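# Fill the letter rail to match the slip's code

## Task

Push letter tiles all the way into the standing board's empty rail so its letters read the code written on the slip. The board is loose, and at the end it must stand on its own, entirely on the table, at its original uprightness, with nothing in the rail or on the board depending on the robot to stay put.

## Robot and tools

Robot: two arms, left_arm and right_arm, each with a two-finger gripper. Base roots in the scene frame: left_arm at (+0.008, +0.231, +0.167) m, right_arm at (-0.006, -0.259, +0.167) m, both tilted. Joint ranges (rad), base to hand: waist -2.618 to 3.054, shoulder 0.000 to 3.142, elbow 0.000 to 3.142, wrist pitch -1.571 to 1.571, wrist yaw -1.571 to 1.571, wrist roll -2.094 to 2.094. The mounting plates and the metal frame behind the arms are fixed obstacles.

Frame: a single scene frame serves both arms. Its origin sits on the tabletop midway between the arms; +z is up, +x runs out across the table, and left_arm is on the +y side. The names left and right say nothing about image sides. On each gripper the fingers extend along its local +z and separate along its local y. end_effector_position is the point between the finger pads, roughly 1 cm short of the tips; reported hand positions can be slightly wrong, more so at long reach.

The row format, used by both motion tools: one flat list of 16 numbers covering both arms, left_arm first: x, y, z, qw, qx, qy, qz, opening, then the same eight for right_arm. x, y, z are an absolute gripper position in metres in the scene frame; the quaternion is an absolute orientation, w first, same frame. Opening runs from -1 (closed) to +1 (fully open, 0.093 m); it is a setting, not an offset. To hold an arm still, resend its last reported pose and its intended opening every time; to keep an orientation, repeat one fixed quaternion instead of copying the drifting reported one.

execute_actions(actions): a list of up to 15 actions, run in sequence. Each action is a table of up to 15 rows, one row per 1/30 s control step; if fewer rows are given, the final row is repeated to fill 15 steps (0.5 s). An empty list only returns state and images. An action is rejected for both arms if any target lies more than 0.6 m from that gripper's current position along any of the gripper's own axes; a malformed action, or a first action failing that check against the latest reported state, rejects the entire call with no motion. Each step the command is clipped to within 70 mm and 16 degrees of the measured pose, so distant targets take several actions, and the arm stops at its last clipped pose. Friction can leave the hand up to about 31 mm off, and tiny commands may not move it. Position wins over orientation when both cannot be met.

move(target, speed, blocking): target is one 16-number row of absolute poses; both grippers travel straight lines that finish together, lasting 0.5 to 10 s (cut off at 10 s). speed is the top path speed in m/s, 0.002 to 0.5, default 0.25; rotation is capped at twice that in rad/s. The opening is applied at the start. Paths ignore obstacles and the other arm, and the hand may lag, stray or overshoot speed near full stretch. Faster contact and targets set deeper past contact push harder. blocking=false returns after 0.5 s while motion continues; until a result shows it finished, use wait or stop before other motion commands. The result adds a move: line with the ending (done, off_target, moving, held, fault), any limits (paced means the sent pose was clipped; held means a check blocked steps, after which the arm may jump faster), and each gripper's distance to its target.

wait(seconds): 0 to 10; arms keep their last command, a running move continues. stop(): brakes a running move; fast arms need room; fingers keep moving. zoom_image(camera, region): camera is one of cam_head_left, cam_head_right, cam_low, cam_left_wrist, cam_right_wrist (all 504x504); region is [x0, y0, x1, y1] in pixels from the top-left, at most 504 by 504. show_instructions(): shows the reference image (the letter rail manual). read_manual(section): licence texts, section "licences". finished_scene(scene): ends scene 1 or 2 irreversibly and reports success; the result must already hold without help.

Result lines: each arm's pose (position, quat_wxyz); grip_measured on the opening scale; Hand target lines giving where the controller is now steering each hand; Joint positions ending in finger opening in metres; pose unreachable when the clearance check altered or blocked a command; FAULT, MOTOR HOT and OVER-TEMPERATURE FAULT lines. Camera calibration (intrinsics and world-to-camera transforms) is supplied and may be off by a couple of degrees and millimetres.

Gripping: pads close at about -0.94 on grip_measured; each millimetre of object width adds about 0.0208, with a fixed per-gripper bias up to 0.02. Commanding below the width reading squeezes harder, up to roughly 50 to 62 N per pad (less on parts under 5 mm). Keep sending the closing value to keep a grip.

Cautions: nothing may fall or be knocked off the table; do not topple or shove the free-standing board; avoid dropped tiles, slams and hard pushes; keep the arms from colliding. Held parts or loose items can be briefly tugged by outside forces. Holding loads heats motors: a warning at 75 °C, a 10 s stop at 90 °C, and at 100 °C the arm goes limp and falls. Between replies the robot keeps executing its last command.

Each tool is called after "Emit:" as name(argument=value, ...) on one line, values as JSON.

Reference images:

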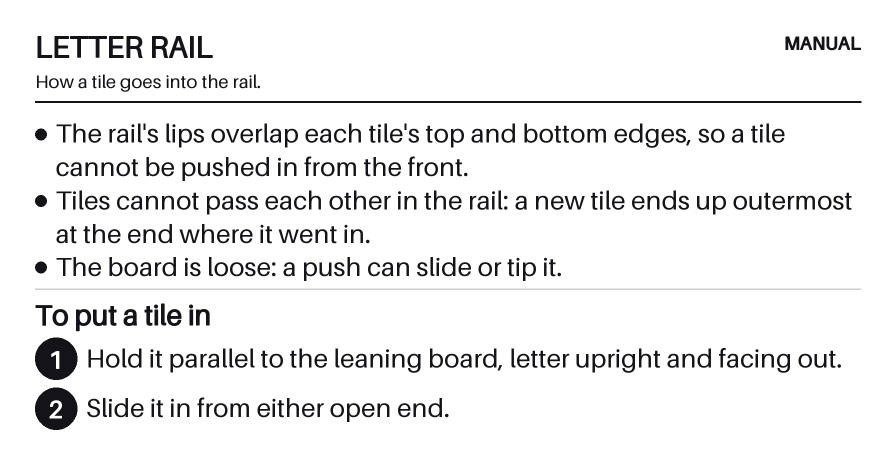

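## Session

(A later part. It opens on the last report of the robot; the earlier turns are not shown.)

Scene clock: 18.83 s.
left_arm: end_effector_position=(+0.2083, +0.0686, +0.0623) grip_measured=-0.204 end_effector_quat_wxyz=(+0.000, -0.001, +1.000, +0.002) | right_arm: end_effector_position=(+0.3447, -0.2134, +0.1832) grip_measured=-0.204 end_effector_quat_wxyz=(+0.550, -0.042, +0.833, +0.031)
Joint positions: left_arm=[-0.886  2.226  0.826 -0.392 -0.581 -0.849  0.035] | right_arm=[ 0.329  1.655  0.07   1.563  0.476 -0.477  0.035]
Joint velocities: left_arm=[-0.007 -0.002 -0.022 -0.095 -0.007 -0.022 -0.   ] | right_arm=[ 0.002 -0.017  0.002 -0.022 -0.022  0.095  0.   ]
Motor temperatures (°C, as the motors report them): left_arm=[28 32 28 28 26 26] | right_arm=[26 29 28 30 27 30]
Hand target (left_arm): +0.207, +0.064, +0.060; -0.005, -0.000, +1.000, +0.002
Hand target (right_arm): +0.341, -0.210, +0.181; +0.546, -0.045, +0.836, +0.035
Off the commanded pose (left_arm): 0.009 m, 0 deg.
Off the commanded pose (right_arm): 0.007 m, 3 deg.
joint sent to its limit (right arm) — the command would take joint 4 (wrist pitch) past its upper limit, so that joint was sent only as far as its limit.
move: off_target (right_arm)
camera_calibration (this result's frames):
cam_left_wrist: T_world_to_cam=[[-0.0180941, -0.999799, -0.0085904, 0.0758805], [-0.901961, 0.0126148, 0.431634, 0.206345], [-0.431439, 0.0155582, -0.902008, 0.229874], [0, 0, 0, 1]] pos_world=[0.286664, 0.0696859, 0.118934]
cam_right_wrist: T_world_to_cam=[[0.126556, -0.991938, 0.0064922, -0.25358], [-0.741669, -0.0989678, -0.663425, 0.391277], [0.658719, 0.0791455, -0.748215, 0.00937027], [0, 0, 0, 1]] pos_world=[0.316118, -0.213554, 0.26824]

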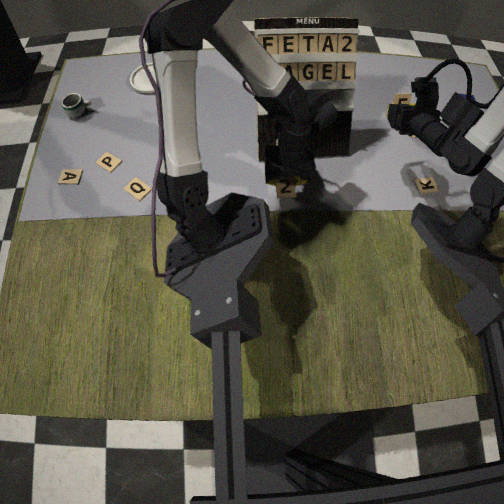

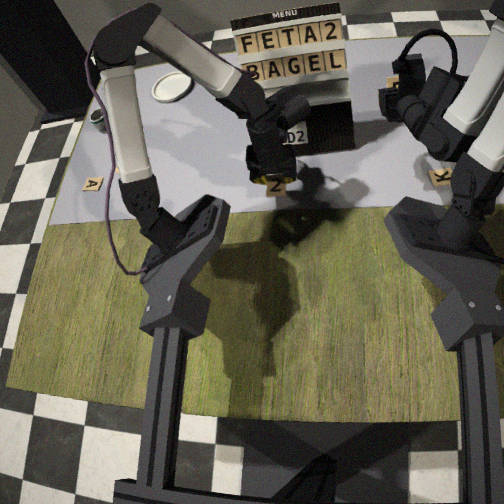

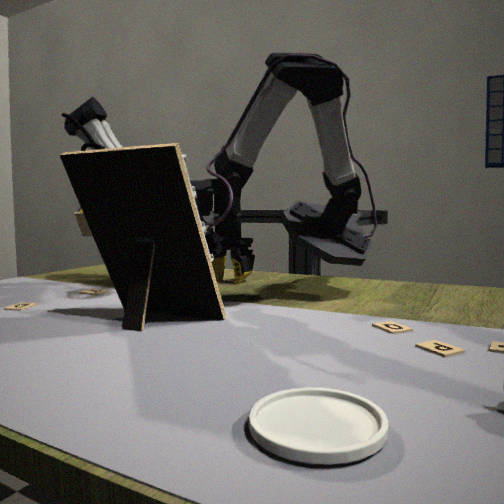

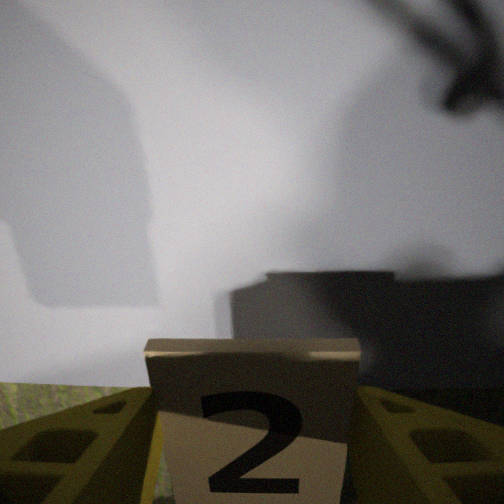

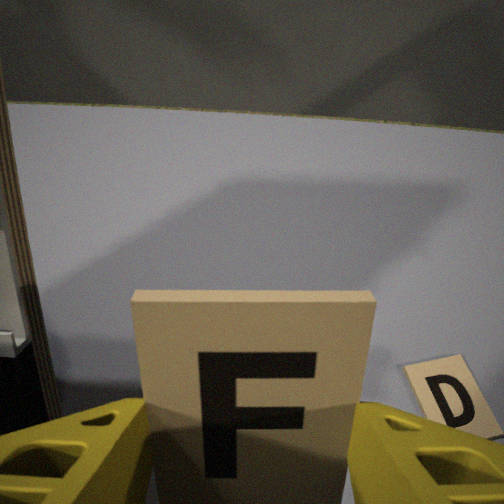

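Emit:
move(target=[0.225,0.05,0.008,0,0,1,0,-0.25,0.46,-0.25,0.27,0.573,-0.036,0.818,0.025,-0.25], speed=0.08)

Scene clock: 21.40 s.
left_arm: end_effector_position=(+0.2196, +0.0530, +0.0138) grip_measured=-0.204 end_effector_quat_wxyz=(-0.004, +0.006, +1.000, -0.001) | right_arm: end_effector_position=(+0.4572, -0.2431, +0.2642) grip_measured=-0.204 end_effector_quat_wxyz=(+0.569, -0.038, +0.821, +0.030)
Joint positions: left_arm=[-0.79   2.408  0.888 -0.211 -0.588 -0.724  0.035] | right_arm=[ 0.256  1.308  0.541  0.791  0.389 -0.493  0.035]
Joint velocities: left_arm=[-0.007 -0.007 -0.002  0.095 -0.037 -0.007 -0.   ] | right_arm=[-0.002 -0.012  0.002 -0.037 -0.022  0.007 -0.001]
Motor temperatures (°C, as the motors report them): left_arm=[28 32 28 28 26 26] | right_arm=[26 29 28 31 27 30]
Hand target (left_arm): +0.225, +0.050, +0.009; +0.000, +0.000, +1.000, -0.001
Hand target (right_arm): +0.461, -0.250, +0.269; +0.573, -0.036, +0.818, +0.025
Off the commanded pose (left_arm): 0.008 m, 1 deg.
Off the commanded pose (right_arm): 0.009 m, 1 deg.
move: done
camera_calibration (this result's frames):
cam_left_wrist: T_world_to_cam=[[-0.0316723, -0.999497, -0.00153447, 0.0628702], [-0.897964, 0.0277806, 0.43919, 0.235855], [-0.438927, 0.015288, -0.898393, 0.192896], [0, 0, 0, 1]] pos_world=[0.298448, 0.0533374, 0.0698079]
cam_right_wrist: T_world_to_cam=[[0.118074, -0.992974, 0.0078085, -0.294569], [-0.712849, -0.0902336, -0.695489, 0.522927], [0.691307, 0.0765528, -0.718495, -0.0251257], [0, 0, 0, 1]] pos_world=[0.424918, -0.243391, 0.347937]

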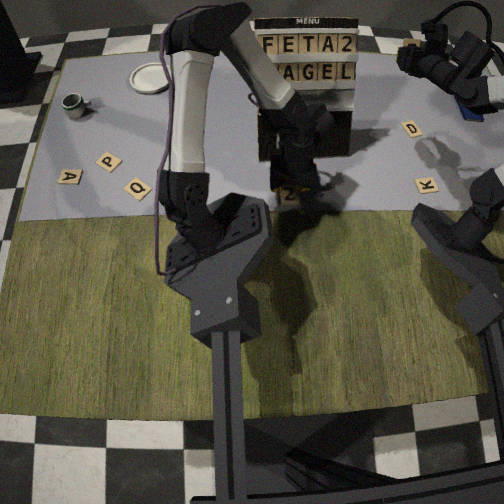

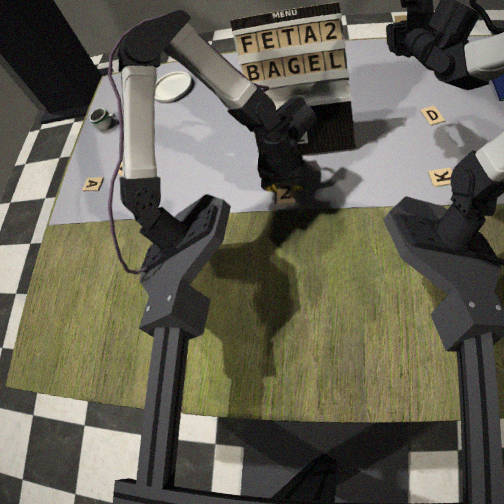

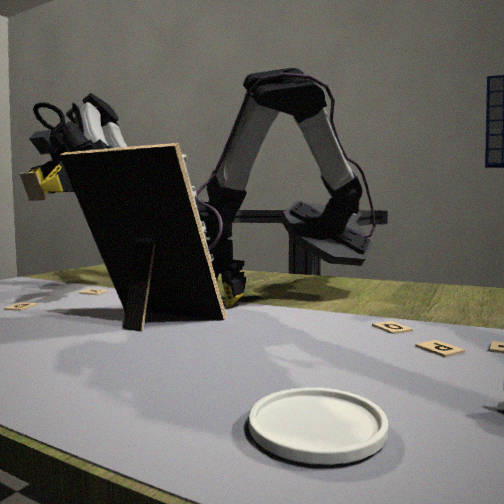

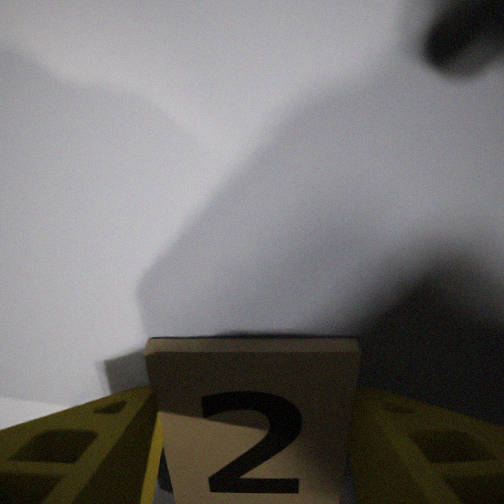

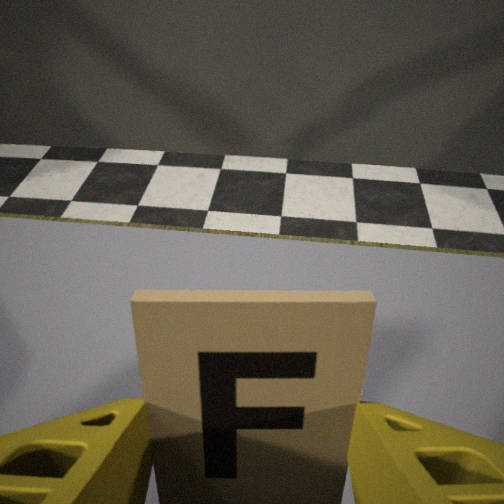

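Emit:
move(target=[0.225,0.05,0.008,0,0,1,0,0.4,0.44,-0.23,0.22,0.573,-0.036,0.818,0.025,-0.25])

Emit:
move(target=[0.24,0.2,0.12,0,0,1,0,0.4,0.405,-0.185,0.165,0.573,-0.036,0.818,0.025,-0.25], speed=0.12)

Scene clock: 22.70 s.
left_arm: end_effector_position=(+0.2198, +0.0529, +0.0138) grip_measured=+0.398 end_effector_quat_wxyz=(-0.003, +0.006, +1.000, -0.001) | right_arm: end_effector_position=(+0.4428, -0.2312, +0.2301) grip_measured=-0.204 end_effector_quat_wxyz=(+0.581, -0.029, +0.813, +0.027)
Joint positions: left_arm=[-0.79   2.408  0.888 -0.211 -0.589 -0.724  0.064] | right_arm=[ 0.234  1.467  0.427  1.101  0.368 -0.493  0.035]
Joint velocities: left_arm=[-0.022 -0.002 -0.012 -0.066 -0.022 -0.037 -0.   ] | right_arm=[-0.012 -0.007 -0.007  0.037  0.037 -0.037 -0.   ]
Motor temperatures (°C, as the motors report them): left_arm=[29 32 28 28 26 26] | right_arm=[26 29 28 31 27 30]
Hand target (left_arm): +0.225, +0.050, +0.008; +0.000, -0.000, +1.000, -0.000
Hand target (right_arm): +0.439, -0.230, +0.220; +0.573, -0.036, +0.818, +0.025
Off the commanded pose (left_arm): 0.008 m, 1 deg.
Off the commanded pose (right_arm): 0.011 m, 1 deg.
move: off_target (right_arm)
camera_calibration (this result's frames):
cam_left_wrist: T_world_to_cam=[[-0.0320089, -0.999486, -0.00170352, 0.0629383], [-0.898386, 0.0280241, 0.438311, 0.236134], [-0.438038, 0.0155603, -0.898822, 0.192782], [0, 0, 0, 1]] pos_world=[0.2986, 0.0532888, 0.069884]
cam_right_wrist: T_world_to_cam=[[0.0990463, -0.99508, 0.00228509, -0.271533], [-0.694453, -0.0707674, -0.71605, 0.491092], [0.712689, 0.0693352, -0.698045, -0.0564739], [0, 0, 0, 1]] pos_world=[0.408183, -0.231528, 0.312846]

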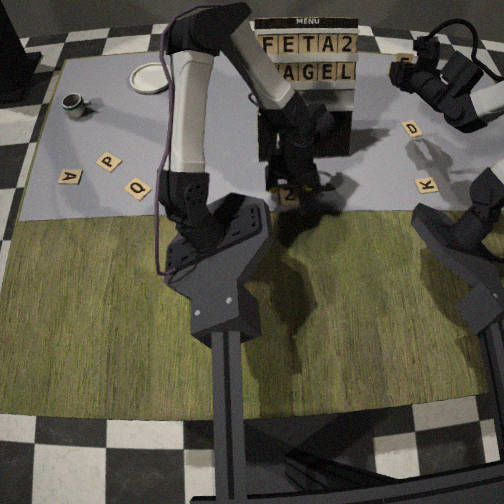

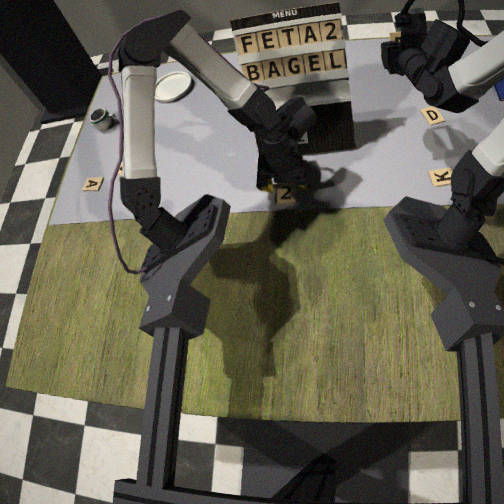

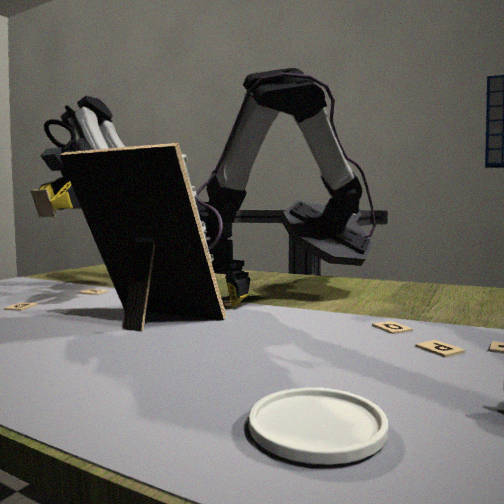

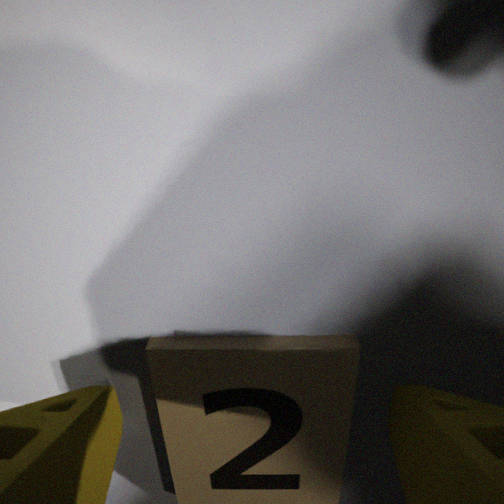

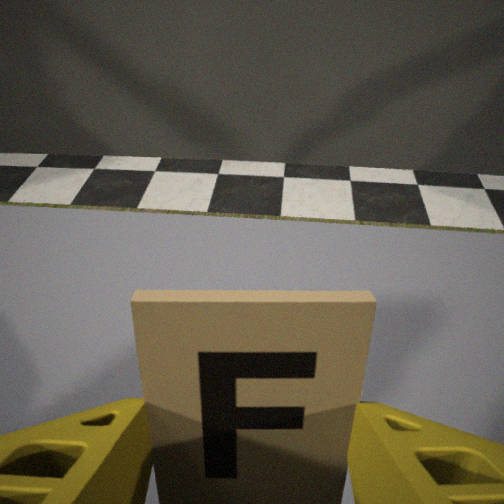

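Scene clock: 24.80 s.
left_arm: end_effector_position=(+0.2484, +0.1905, +0.1203) grip_measured=+0.398 end_effector_quat_wxyz=(+0.010, -0.006, +1.000, -0.010) | right_arm: end_effector_position=(+0.4127, -0.1906, +0.1712) grip_measured=-0.204 end_effector_quat_wxyz=(+0.571, -0.032, +0.820, +0.026)
Joint positions: left_arm=[-0.614  1.631  0.694 -0.635 -0.605 -0.512  0.064] | right_arm=[ 0.274  1.876  0.35   1.564  0.417 -0.493  0.035]
Joint velocities: left_arm=[-0.012  0.002  0.002 -0.051  0.037  0.007  0.   ] | right_arm=[-0.002 -0.002  0.012 -0.022  0.007 -0.007 -0.001]
Motor temperatures (°C, as the motors report them): left_arm=[29 32 28 28 26 26] | right_arm=[26 29 28 32 27 30]
Hand target (left_arm): +0.241, +0.198, +0.119; +0.001, +0.000, +1.000, -0.001
Hand target (right_arm): +0.405, -0.185, +0.165; +0.563, -0.040, +0.825, +0.029
Off the commanded pose (left_arm): 0.013 m, 2 deg.
Off the commanded pose (right_arm): 0.011 m, 1 deg.
joint sent to its limit (right arm) — the command would take joint 4 (wrist pitch) past its upper limit, so that joint was sent only as far as its limit.
move: off_target (left_arm, right_arm)
camera_calibration (this result's frames):
cam_left_wrist: T_world_to_cam=[[-0.00909286, -0.99984, 0.0154154, 0.193853], [-0.910339, 0.0146558, 0.413604, 0.219829], [-0.413764, -0.0102724, -0.910326, 0.299185], [0, 0, 0, 1]] pos_world=[0.325674, 0.193674, 0.178445]
cam_right_wrist: T_world_to_cam=[[0.102752, -0.994678, 0.00765842, -0.230474], [-0.71032, -0.0787628, -0.699458, 0.433099], [0.696339, 0.0664308, -0.714632, -0.0699511], [0, 0, 0, 1]] pos_world=[0.38003, -0.190488, 0.25471]

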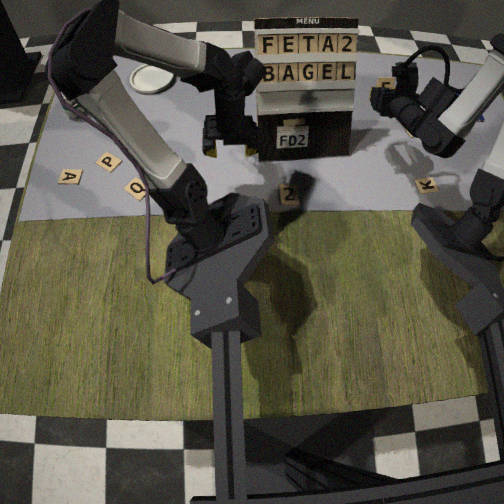

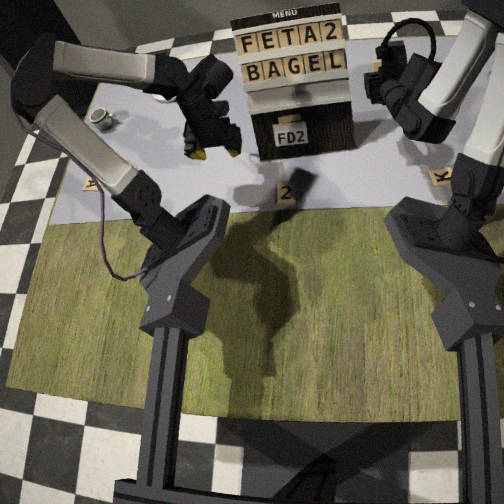

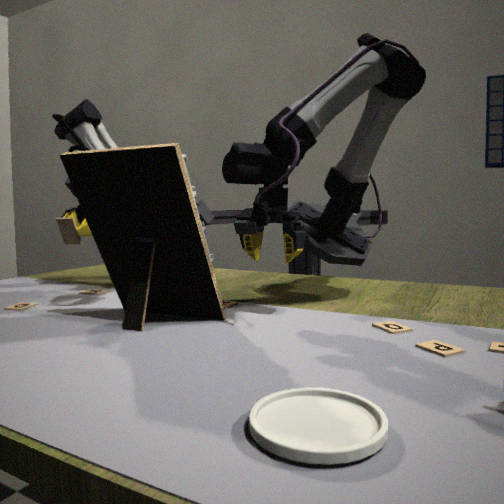

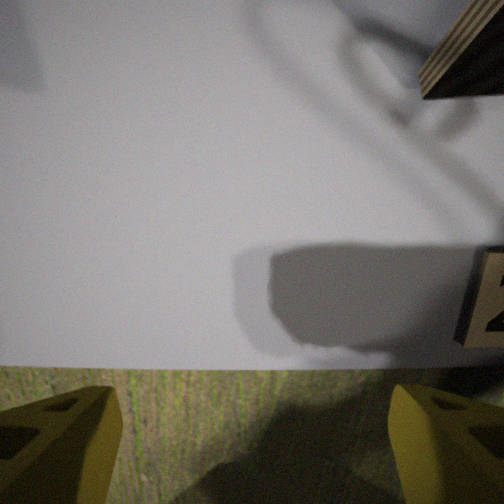

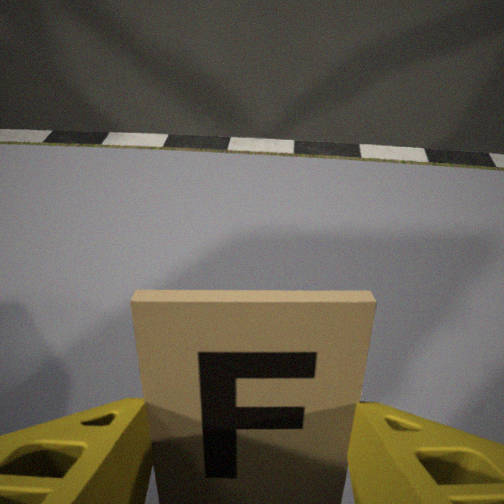

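Emit:
move(target=[0.24,0.02,0.1,0.423,0,0.906,0,1,0.45,-0.3,0.24,0.573,-0.036,0.818,0.025,-0.25], speed=0.15)

Emit:
move(target=[0.285,-0.005,0.022,0.423,0,0.906,0,1,0.45,-0.3,0.24,0.573,-0.036,0.818,0.025,-0.25], speed=0.08)

Scene clock: 28.80 s.
left_arm: end_effector_position=(+0.2428, +0.0237, +0.1034) grip_measured=+1.000 end_effector_quat_wxyz=(+0.421, +0.000, +0.907, -0.004) | right_arm: end_effector_position=(+0.4472, -0.2931, +0.2343) grip_measured=-0.204 end_effector_quat_wxyz=(+0.567, -0.042, +0.822, +0.029)
Joint positions: left_arm=[-1.203  2.484  0.556  0.823 -1.185 -0.501  0.093] | right_arm=[ 0.018  1.231  0.468  0.782  0.151 -0.493  0.035]
Joint velocities: left_arm=[ 0.002 -0.007  0.002  0.022 -0.066 -0.007  0.   ] | right_arm=[-0.002 -0.002  0.012  0.022  0.022 -0.022 -0.   ]
Motor temperatures (°C, as the motors report them): left_arm=[29 32 28 28 26 26] | right_arm=[26 30 29 32 27 30]
Hand target (left_arm): +0.241, +0.022, +0.101; +0.423, +0.004, +0.906, +0.000
Hand target (right_arm): +0.451, -0.301, +0.241; +0.573, -0.036, +0.818, +0.025
Off the commanded pose (left_arm): 0.006 m, 0 deg.
Off the commanded pose (right_arm): 0.009 m, 1 deg.
move: done; limits=paced
camera_calibration (this result's frames):
cam_left_wrist: T_world_to_cam=[[-0.013741, -0.999838, -0.0116411, 0.0311684], [-0.912129, 0.0173039, -0.409538, 0.309696], [0.409673, 0.00499074, -0.912219, 0.0796742], [0, 0, 0, 1]] pos_world=[0.250271, 0.0254068, 0.199875]
cam_right_wrist: T_world_to_cam=[[0.122434, -0.99239, 0.0131159, -0.345783], [-0.714762, -0.0973353, -0.692562, 0.488559], [0.688568, 0.0754182, -0.721239, -0.0343927], [0, 0, 0, 1]] pos_world=[0.415221, -0.293004, 0.318087]

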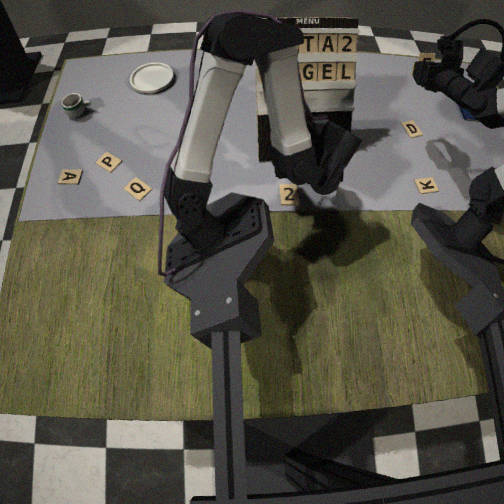

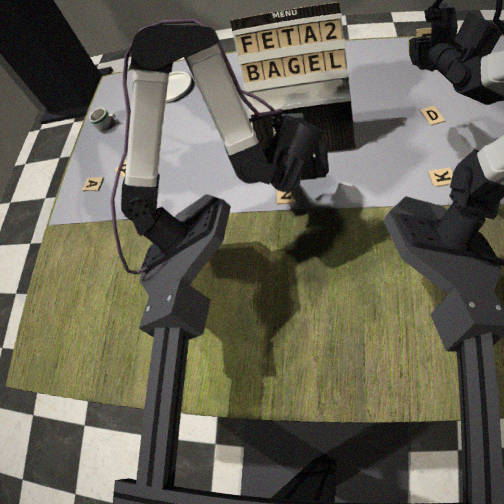

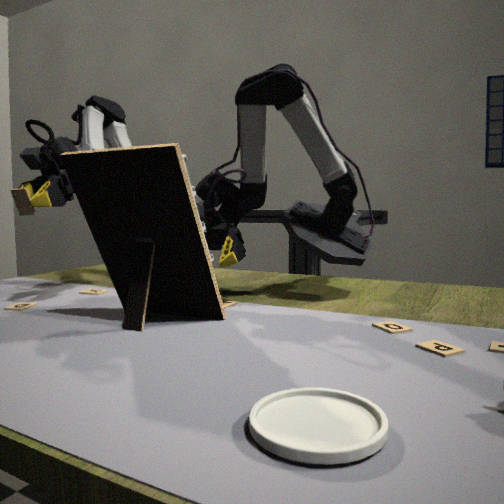

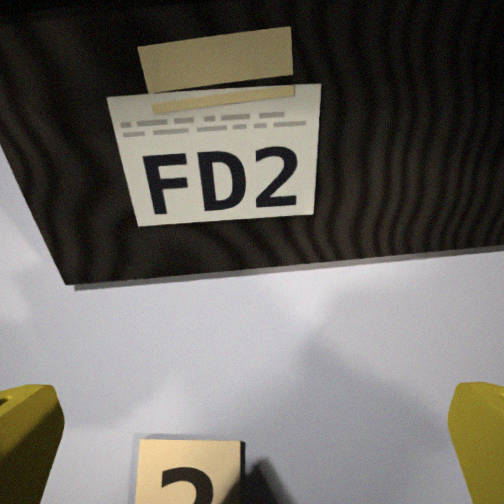

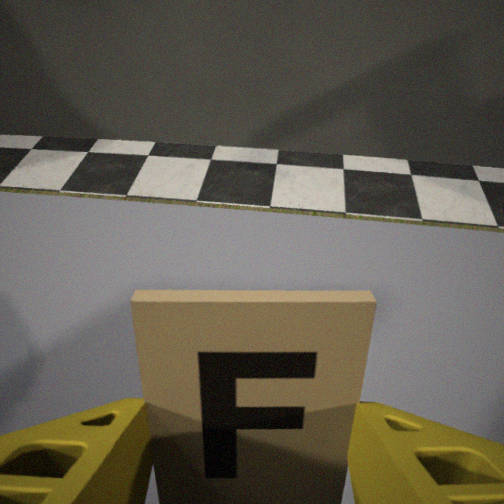

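Scene clock: 30.53 s.
left_arm: end_effector_position=(+0.2839, -0.0027, +0.0287) grip_measured=+1.000 end_effector_quat_wxyz=(+0.425, +0.002, +0.905, +0.002) | right_arm: end_effector_position=(+0.4472, -0.2931, +0.2343) grip_measured=-0.204 end_effector_quat_wxyz=(+0.567, -0.042, +0.822, +0.029)
Joint positions: left_arm=[-0.97   2.883  0.768  1.404 -1.048 -0.059  0.093] | right_arm=[ 0.018  1.231  0.468  0.782  0.151 -0.493  0.035]
Joint velocities: left_arm=[-0.012 -0.027  0.007 -0.095 -0.066 -0.066  0.   ] | right_arm=[-0.012  0.022 -0.002 -0.066 -0.022 -0.007  0.001]
Motor temperatures (°C, as the motors report them): left_arm=[29 32 28 28 26 26] | right_arm=[26 30 29 33 27 30]
Hand target (left_arm): +0.285, -0.005, +0.023; +0.425, +0.000, +0.905, -0.001
Hand target (right_arm): +0.450, -0.300, +0.240; +0.573, -0.036, +0.818, +0.025
Off the commanded pose (left_arm): 0.007 m, 0 deg.
Off the commanded pose (right_arm): 0.009 m, 1 deg.
move: done
camera_calibration (this result's frames):
cam_left_wrist: T_world_to_cam=[[-0.0126258, -0.999655, -0.0230374, 0.00451568], [-0.908608, 0.0210885, -0.417116, 0.316272], [0.417458, 0.0156655, -0.908561, -0.00744488], [0, 0, 0, 1]] pos_world=[0.290532, -0.00203895, 0.125262]
cam_right_wrist: T_world_to_cam=[[0.122434, -0.99239, 0.0131159, -0.345783], [-0.714762, -0.0973353, -0.692562, 0.488559], [0.688568, 0.0754182, -0.721239, -0.0343927], [0, 0, 0, 1]] pos_world=[0.415221, -0.293004, 0.318087]

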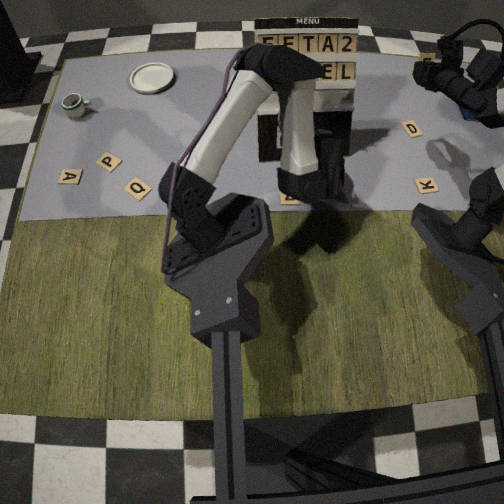

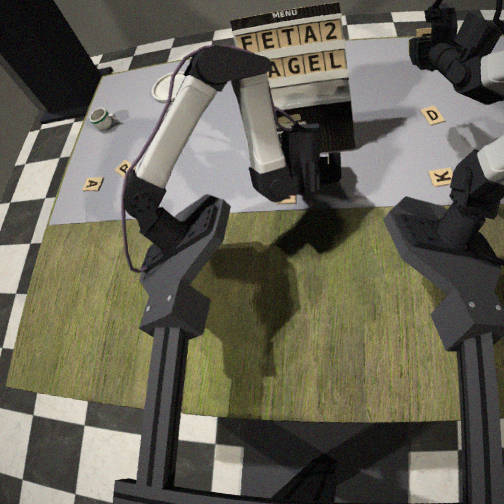

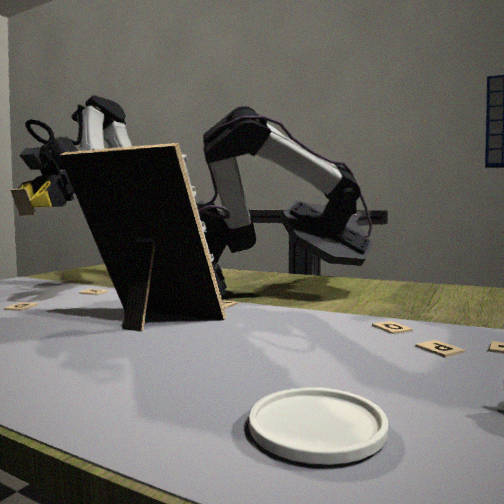

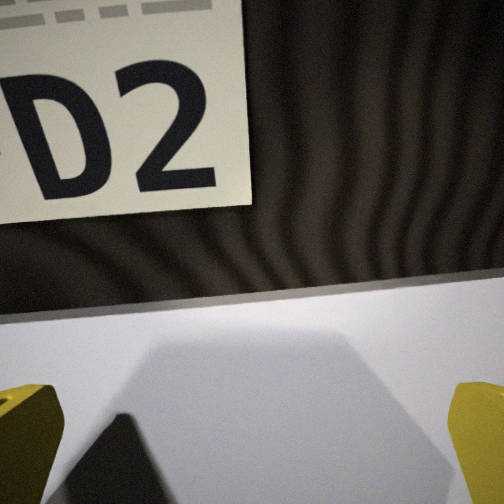

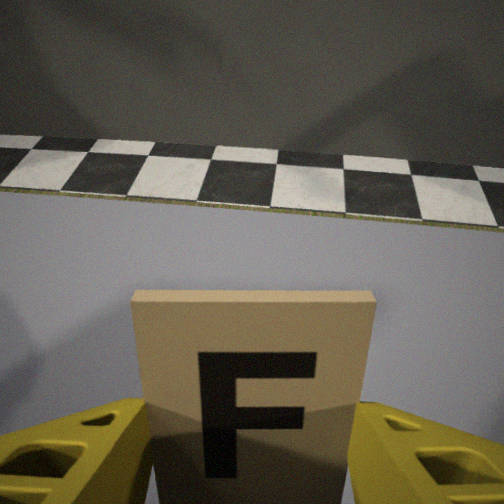

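Emit:
move(target=[0.37,-0.005,0.02,0.422,-0.063,0.904,0.03,1,0.45,-0.3,0.24,0.573,-0.036,0.818,0.025,-0.25], speed=0.03)

Scene clock: 33.77 s.
left_arm: end_effector_position=(+0.3439, -0.0088, +0.0215) grip_measured=+1.000 end_effector_quat_wxyz=(+0.427, -0.050, +0.902, +0.031) | right_arm: end_effector_position=(+0.4472, -0.2931, +0.2343) grip_measured=-0.204 end_effector_quat_wxyz=(+0.567, -0.042, +0.822, +0.029)
Joint positions: left_arm=[-0.859  2.883  0.975  1.323 -1.058  0.013  0.093] | right_arm=[ 0.018  1.231  0.468  0.782  0.151 -0.493  0.035]
Joint velocities: left_arm=[ 0.012 -0.007  0.002 -0.081  0.022  0.037  0.   ] | right_arm=[-0.007  0.027 -0.002 -0.037 -0.037  0.037 -0.002]
Motor temperatures (°C, as the motors report them): left_arm=[29 33 28 28 26 26] | right_arm=[26 30 29 33 27 30]
Hand target (left_arm): +0.369, -0.004, +0.021; +0.425, -0.063, +0.903, +0.030
Hand target (right_arm): +0.450, -0.300, +0.240; +0.573, -0.036, +0.818, +0.025
Off the commanded pose (left_arm): 0.026 m, 2 deg.
Off the commanded pose (right_arm): 0.009 m, 1 deg.
move: off_target (left_arm)
camera_calibration (this result's frames):
cam_left_wrist: T_world_to_cam=[[0.107044, -0.993762, -0.0312796, -0.0418783], [-0.901888, -0.0838091, -0.423761, 0.36478], [0.418496, 0.0735716, -0.905234, -0.0389436], [0, 0, 0, 1]] pos_world=[0.349772, -0.00818004, 0.118017]
cam_right_wrist: T_world_to_cam=[[0.122434, -0.99239, 0.0131159, -0.345783], [-0.714762, -0.0973353, -0.692562, 0.488559], [0.688568, 0.0754182, -0.721239, -0.0343927], [0, 0, 0, 1]] pos_world=[0.415221, -0.293004, 0.318087]

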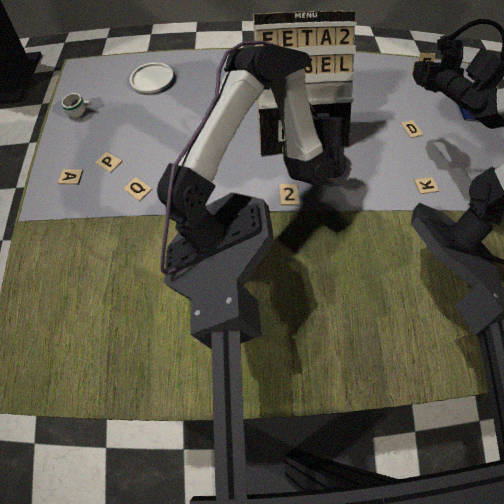

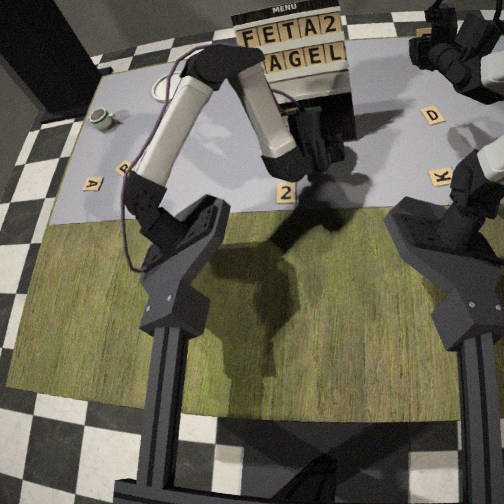

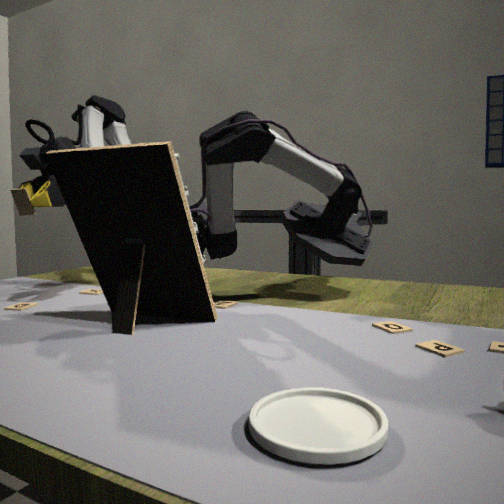

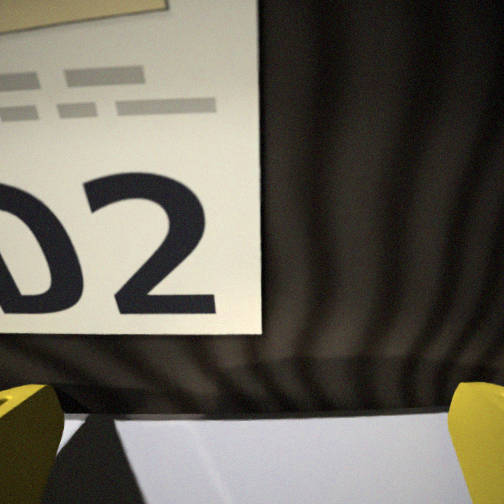

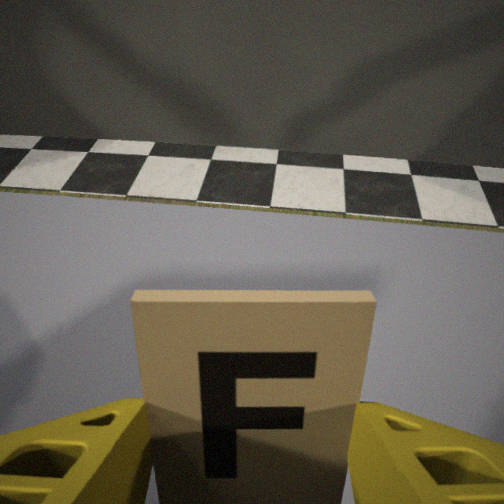

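Slides well.

Emit:
move(target=[0.46,0.005,0.02,0.422,-0.063,0.904,0.03,1,0.45,-0.3,0.24,0.573,-0.036,0.818,0.025,-0.25], speed=0.04)

Emit:
move(target=[0.36,0.1,0.08,0.422,-0.063,0.904,0.03,1,0.45,-0.3,0.24,0.573,-0.05,0.818,0.035,-0.25], speed=0.15)

Emit:
move(target=[0.38,0.3,0.16,0.422,-0.063,0.904,0.03,1,0.45,-0.15,0.185,0.573,-0.05,0.818,0.035,-0.25], speed=0.15)

Scene clock: 37.23 s.
left_arm: end_effector_position=(+0.4320, -0.0083, +0.0230) grip_measured=+1.000 end_effector_quat_wxyz=(+0.423, -0.048, +0.904, +0.032) | right_arm: end_effector_position=(+0.4472, -0.2931, +0.2343) grip_measured=-0.204 end_effector_quat_wxyz=(+0.567, -0.042, +0.822, +0.029)
Joint positions: left_arm=[-0.721  2.819  1.198  1.128 -0.939  0.134  0.093] | right_arm=[ 0.018  1.231  0.468  0.782  0.151 -0.493  0.035]
Joint velocities: left_arm=[ 0.007 -0.002 -0.027  0.037 -0.007 -0.022  0.   ] | right_arm=[-0.007  0.012  0.002  0.095 -0.022 -0.007 -0.   ]
Motor temperatures (°C, as the motors report them): left_arm=[29 34 29 29 26 26] | right_arm=[26 30 29 34 27 30]
Hand target (left_arm): +0.458, +0.006, +0.021; +0.424, -0.063, +0.903, +0.031
Hand target (right_arm): +0.450, -0.300, +0.240; +0.573, -0.036, +0.818, +0.025
Off the commanded pose (left_arm): 0.031 m, 2 deg.
Off the commanded pose (right_arm): 0.009 m, 1 deg.
move: off_target (left_arm)
camera_calibration (this result's frames):
cam_left_wrist: T_world_to_cam=[[0.103888, -0.993996, -0.0343259, -0.0493832], [-0.906285, -0.0803914, -0.414952, 0.446674], [0.409701, 0.0742177, -0.909196, -0.0705578], [0, 0, 0, 1]] pos_world=[0.438851, -0.00794138, 0.119502]
cam_right_wrist: T_world_to_cam=[[0.122434, -0.99239, 0.0131159, -0.345783], [-0.714762, -0.0973353, -0.692562, 0.488559], [0.688568, 0.0754182, -0.721239, -0.0343927], [0, 0, 0, 1]] pos_world=[0.415221, -0.293004, 0.318087]

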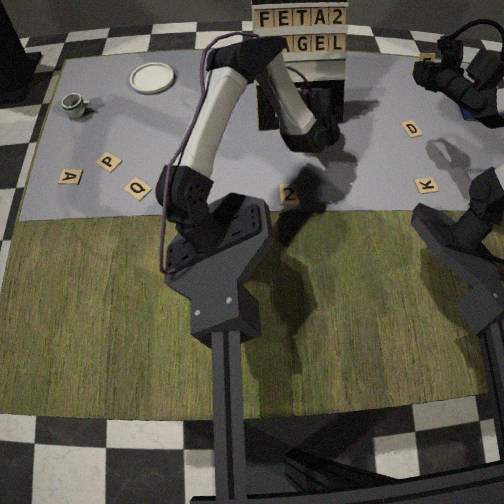

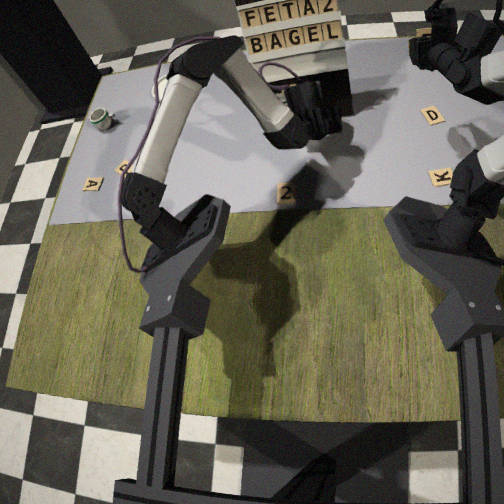

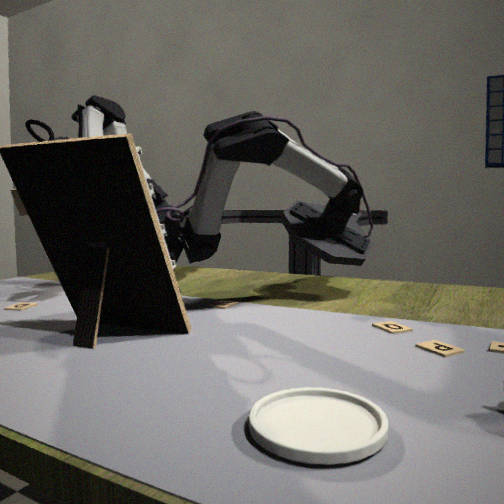

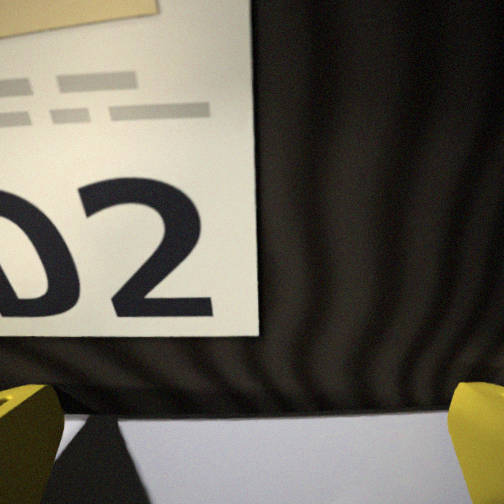

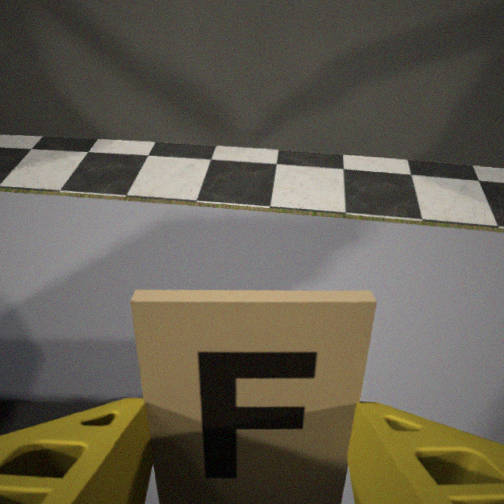

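Scene clock: 38.60 s.
left_arm: end_effector_position=(+0.3612, +0.0921, +0.0795) grip_measured=+1.000 end_effector_quat_wxyz=(+0.422, -0.054, +0.904, +0.028) | right_arm: end_effector_position=(+0.4450, -0.2898, +0.2281) grip_measured=-0.204 end_effector_quat_wxyz=(+0.561, -0.055, +0.825, +0.043)
Joint positions: left_arm=[-0.726  2.451  0.582  1.371 -0.942  0.116  0.093] | right_arm=[-0.002  1.231  0.468  0.752  0.104 -0.494  0.035]
Joint velocities: left_arm=[-0.002  0.022  0.002 -0.081  0.022  0.11   0.   ] | right_arm=[-0.017  0.002  0.007  0.022  0.007  0.022  0.   ]
Motor temperatures (°C, as the motors report them): left_arm=[29 34 29 29 26 26] | right_arm=[26 30 30 34 27 30]
Hand target (left_arm): +0.360, +0.100, +0.080; +0.422, -0.063, +0.904, +0.030
Hand target (right_arm): +0.450, -0.300, +0.240; +0.573, -0.050, +0.817, +0.034
Off the commanded pose (left_arm): 0.008 m, 1 deg.
Off the commanded pose (right_arm): 0.016 m, 2 deg.
move: off_target (right_arm)
camera_calibration (this result's frames):
cam_left_wrist: T_world_to_cam=[[0.110563, -0.993577, -0.0240787, 0.0565087], [-0.905531, -0.0907209, -0.414468, 0.414612], [0.409621, 0.0676287, -0.909745, 0.0030818], [0, 0, 0, 1]] pos_world=[0.367934, 0.0935513, 0.176007]
cam_right_wrist: T_world_to_cam=[[0.159221, -0.987238, 0.00308957, -0.354771], [-0.720669, -0.118366, -0.6831, 0.477457], [0.674748, 0.106537, -0.730318, -0.0203275], [0, 0, 0, 1]] pos_world=[0.414291, -0.291563, 0.312401]

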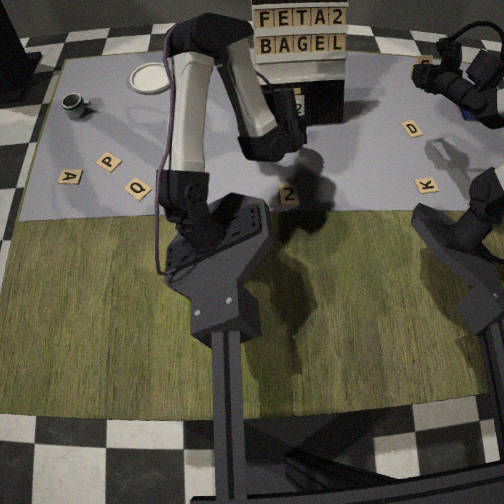

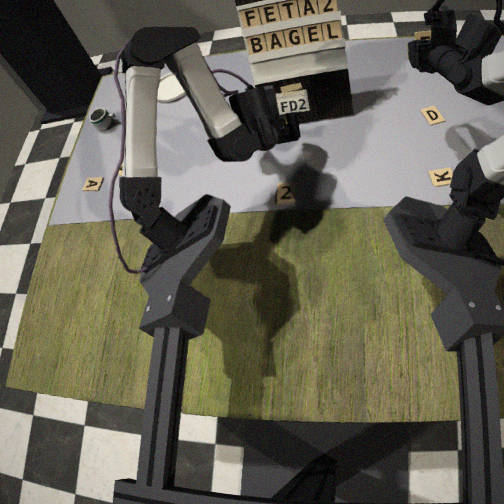

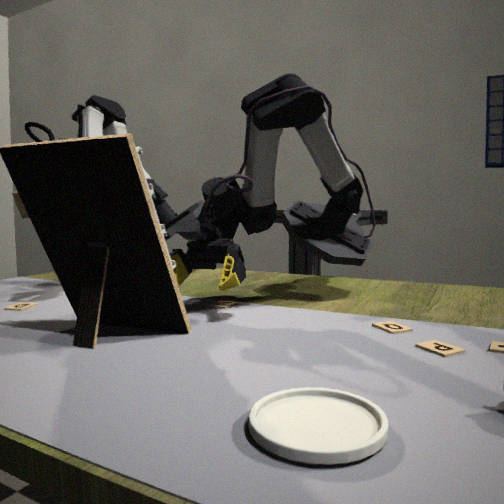

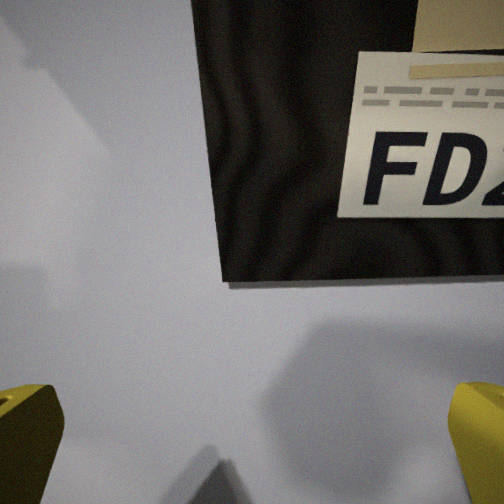

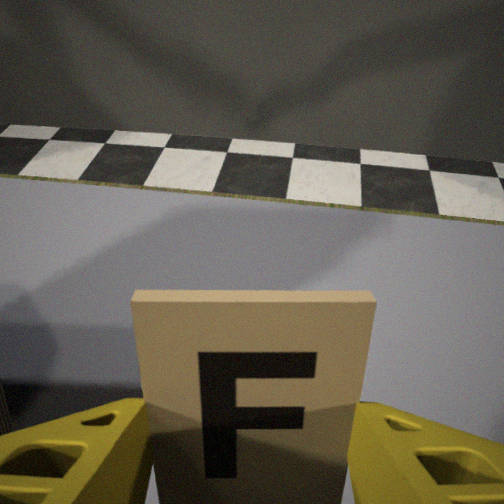

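Scene clock: 40.87 s.
left_arm: end_effector_position=(+0.3751, +0.2923, +0.1548) grip_measured=+1.000 end_effector_quat_wxyz=(+0.421, -0.062, +0.905, +0.029) | right_arm: end_effector_position=(+0.4464, -0.1538, +0.1829) grip_measured=-0.204 end_effector_quat_wxyz=(+0.569, -0.050, +0.820, +0.036)
Joint positions: left_arm=[-0.249  1.355  0.293  0.735 -0.511  0.354  0.093] | right_arm=[ 0.345  1.903  0.529  1.39   0.456 -0.502  0.035]
Joint velocities: left_arm=[-0.002  0.012 -0.012 -0.051  0.022  0.051  0.   ] | right_arm=[ 0.002  0.007 -0.022  0.022  0.037  0.007  0.001]
Motor temperatures (°C, as the motors report them): left_arm=[29 34 29 29 26 26] | right_arm=[26 30 30 34 27 30]
Hand target (left_arm): +0.380, +0.298, +0.159; +0.423, -0.063, +0.903, +0.030
Hand target (right_arm): +0.449, -0.149, +0.184; +0.573, -0.050, +0.817, +0.035
Off the commanded pose (left_arm): 0.010 m, 0 deg.
Off the commanded pose (right_arm): 0.006 m, 0 deg.
move: done
camera_calibration (this result's frames):
cam_left_wrist: T_world_to_cam=[[0.124935, -0.992003, -0.0179322, 0.248848], [-0.90535, -0.10659, -0.411072, 0.48066], [0.405874, 0.0675921, -0.911426, 0.0540034], [0, 0, 0, 1]] pos_world=[0.382157, 0.294442, 0.251269]
cam_right_wrist: T_world_to_cam=[[0.143881, -0.989547, 0.00975115, -0.215328], [-0.708237, -0.10985, -0.697376, 0.462071], [0.691157, 0.0934331, -0.716639, -0.0806485], [0, 0, 0, 1]] pos_world=[0.413978, -0.154784, 0.266541]

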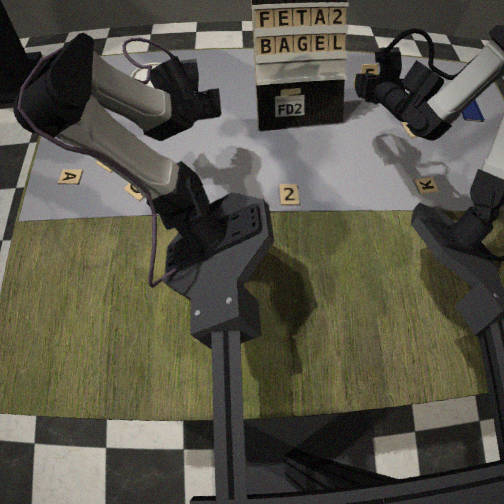

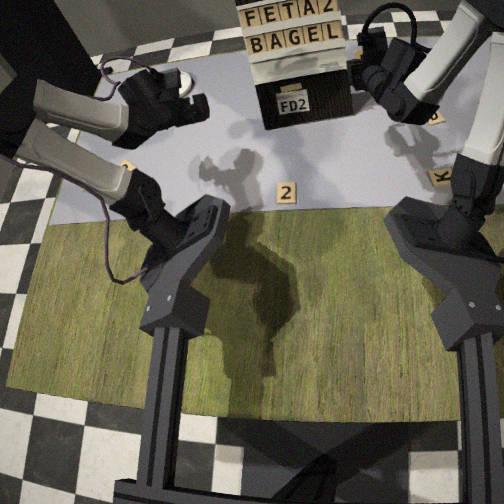

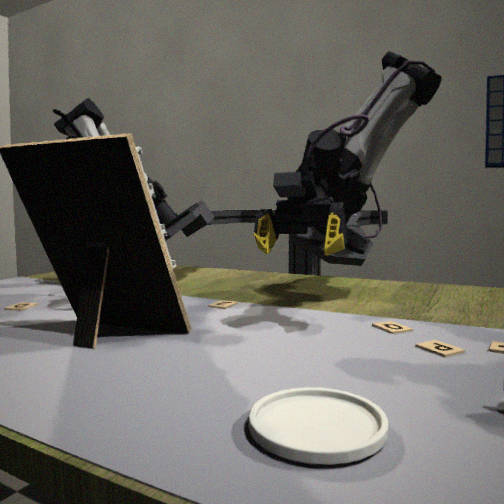

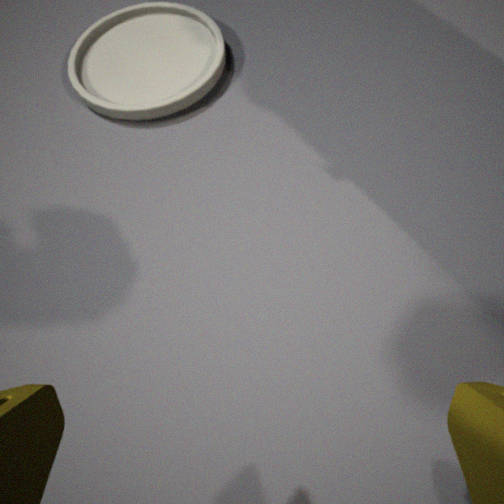

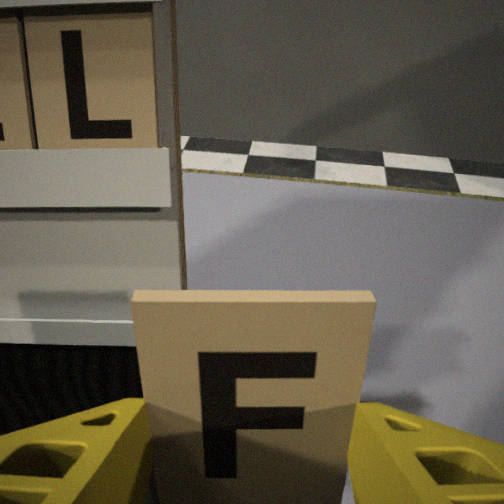

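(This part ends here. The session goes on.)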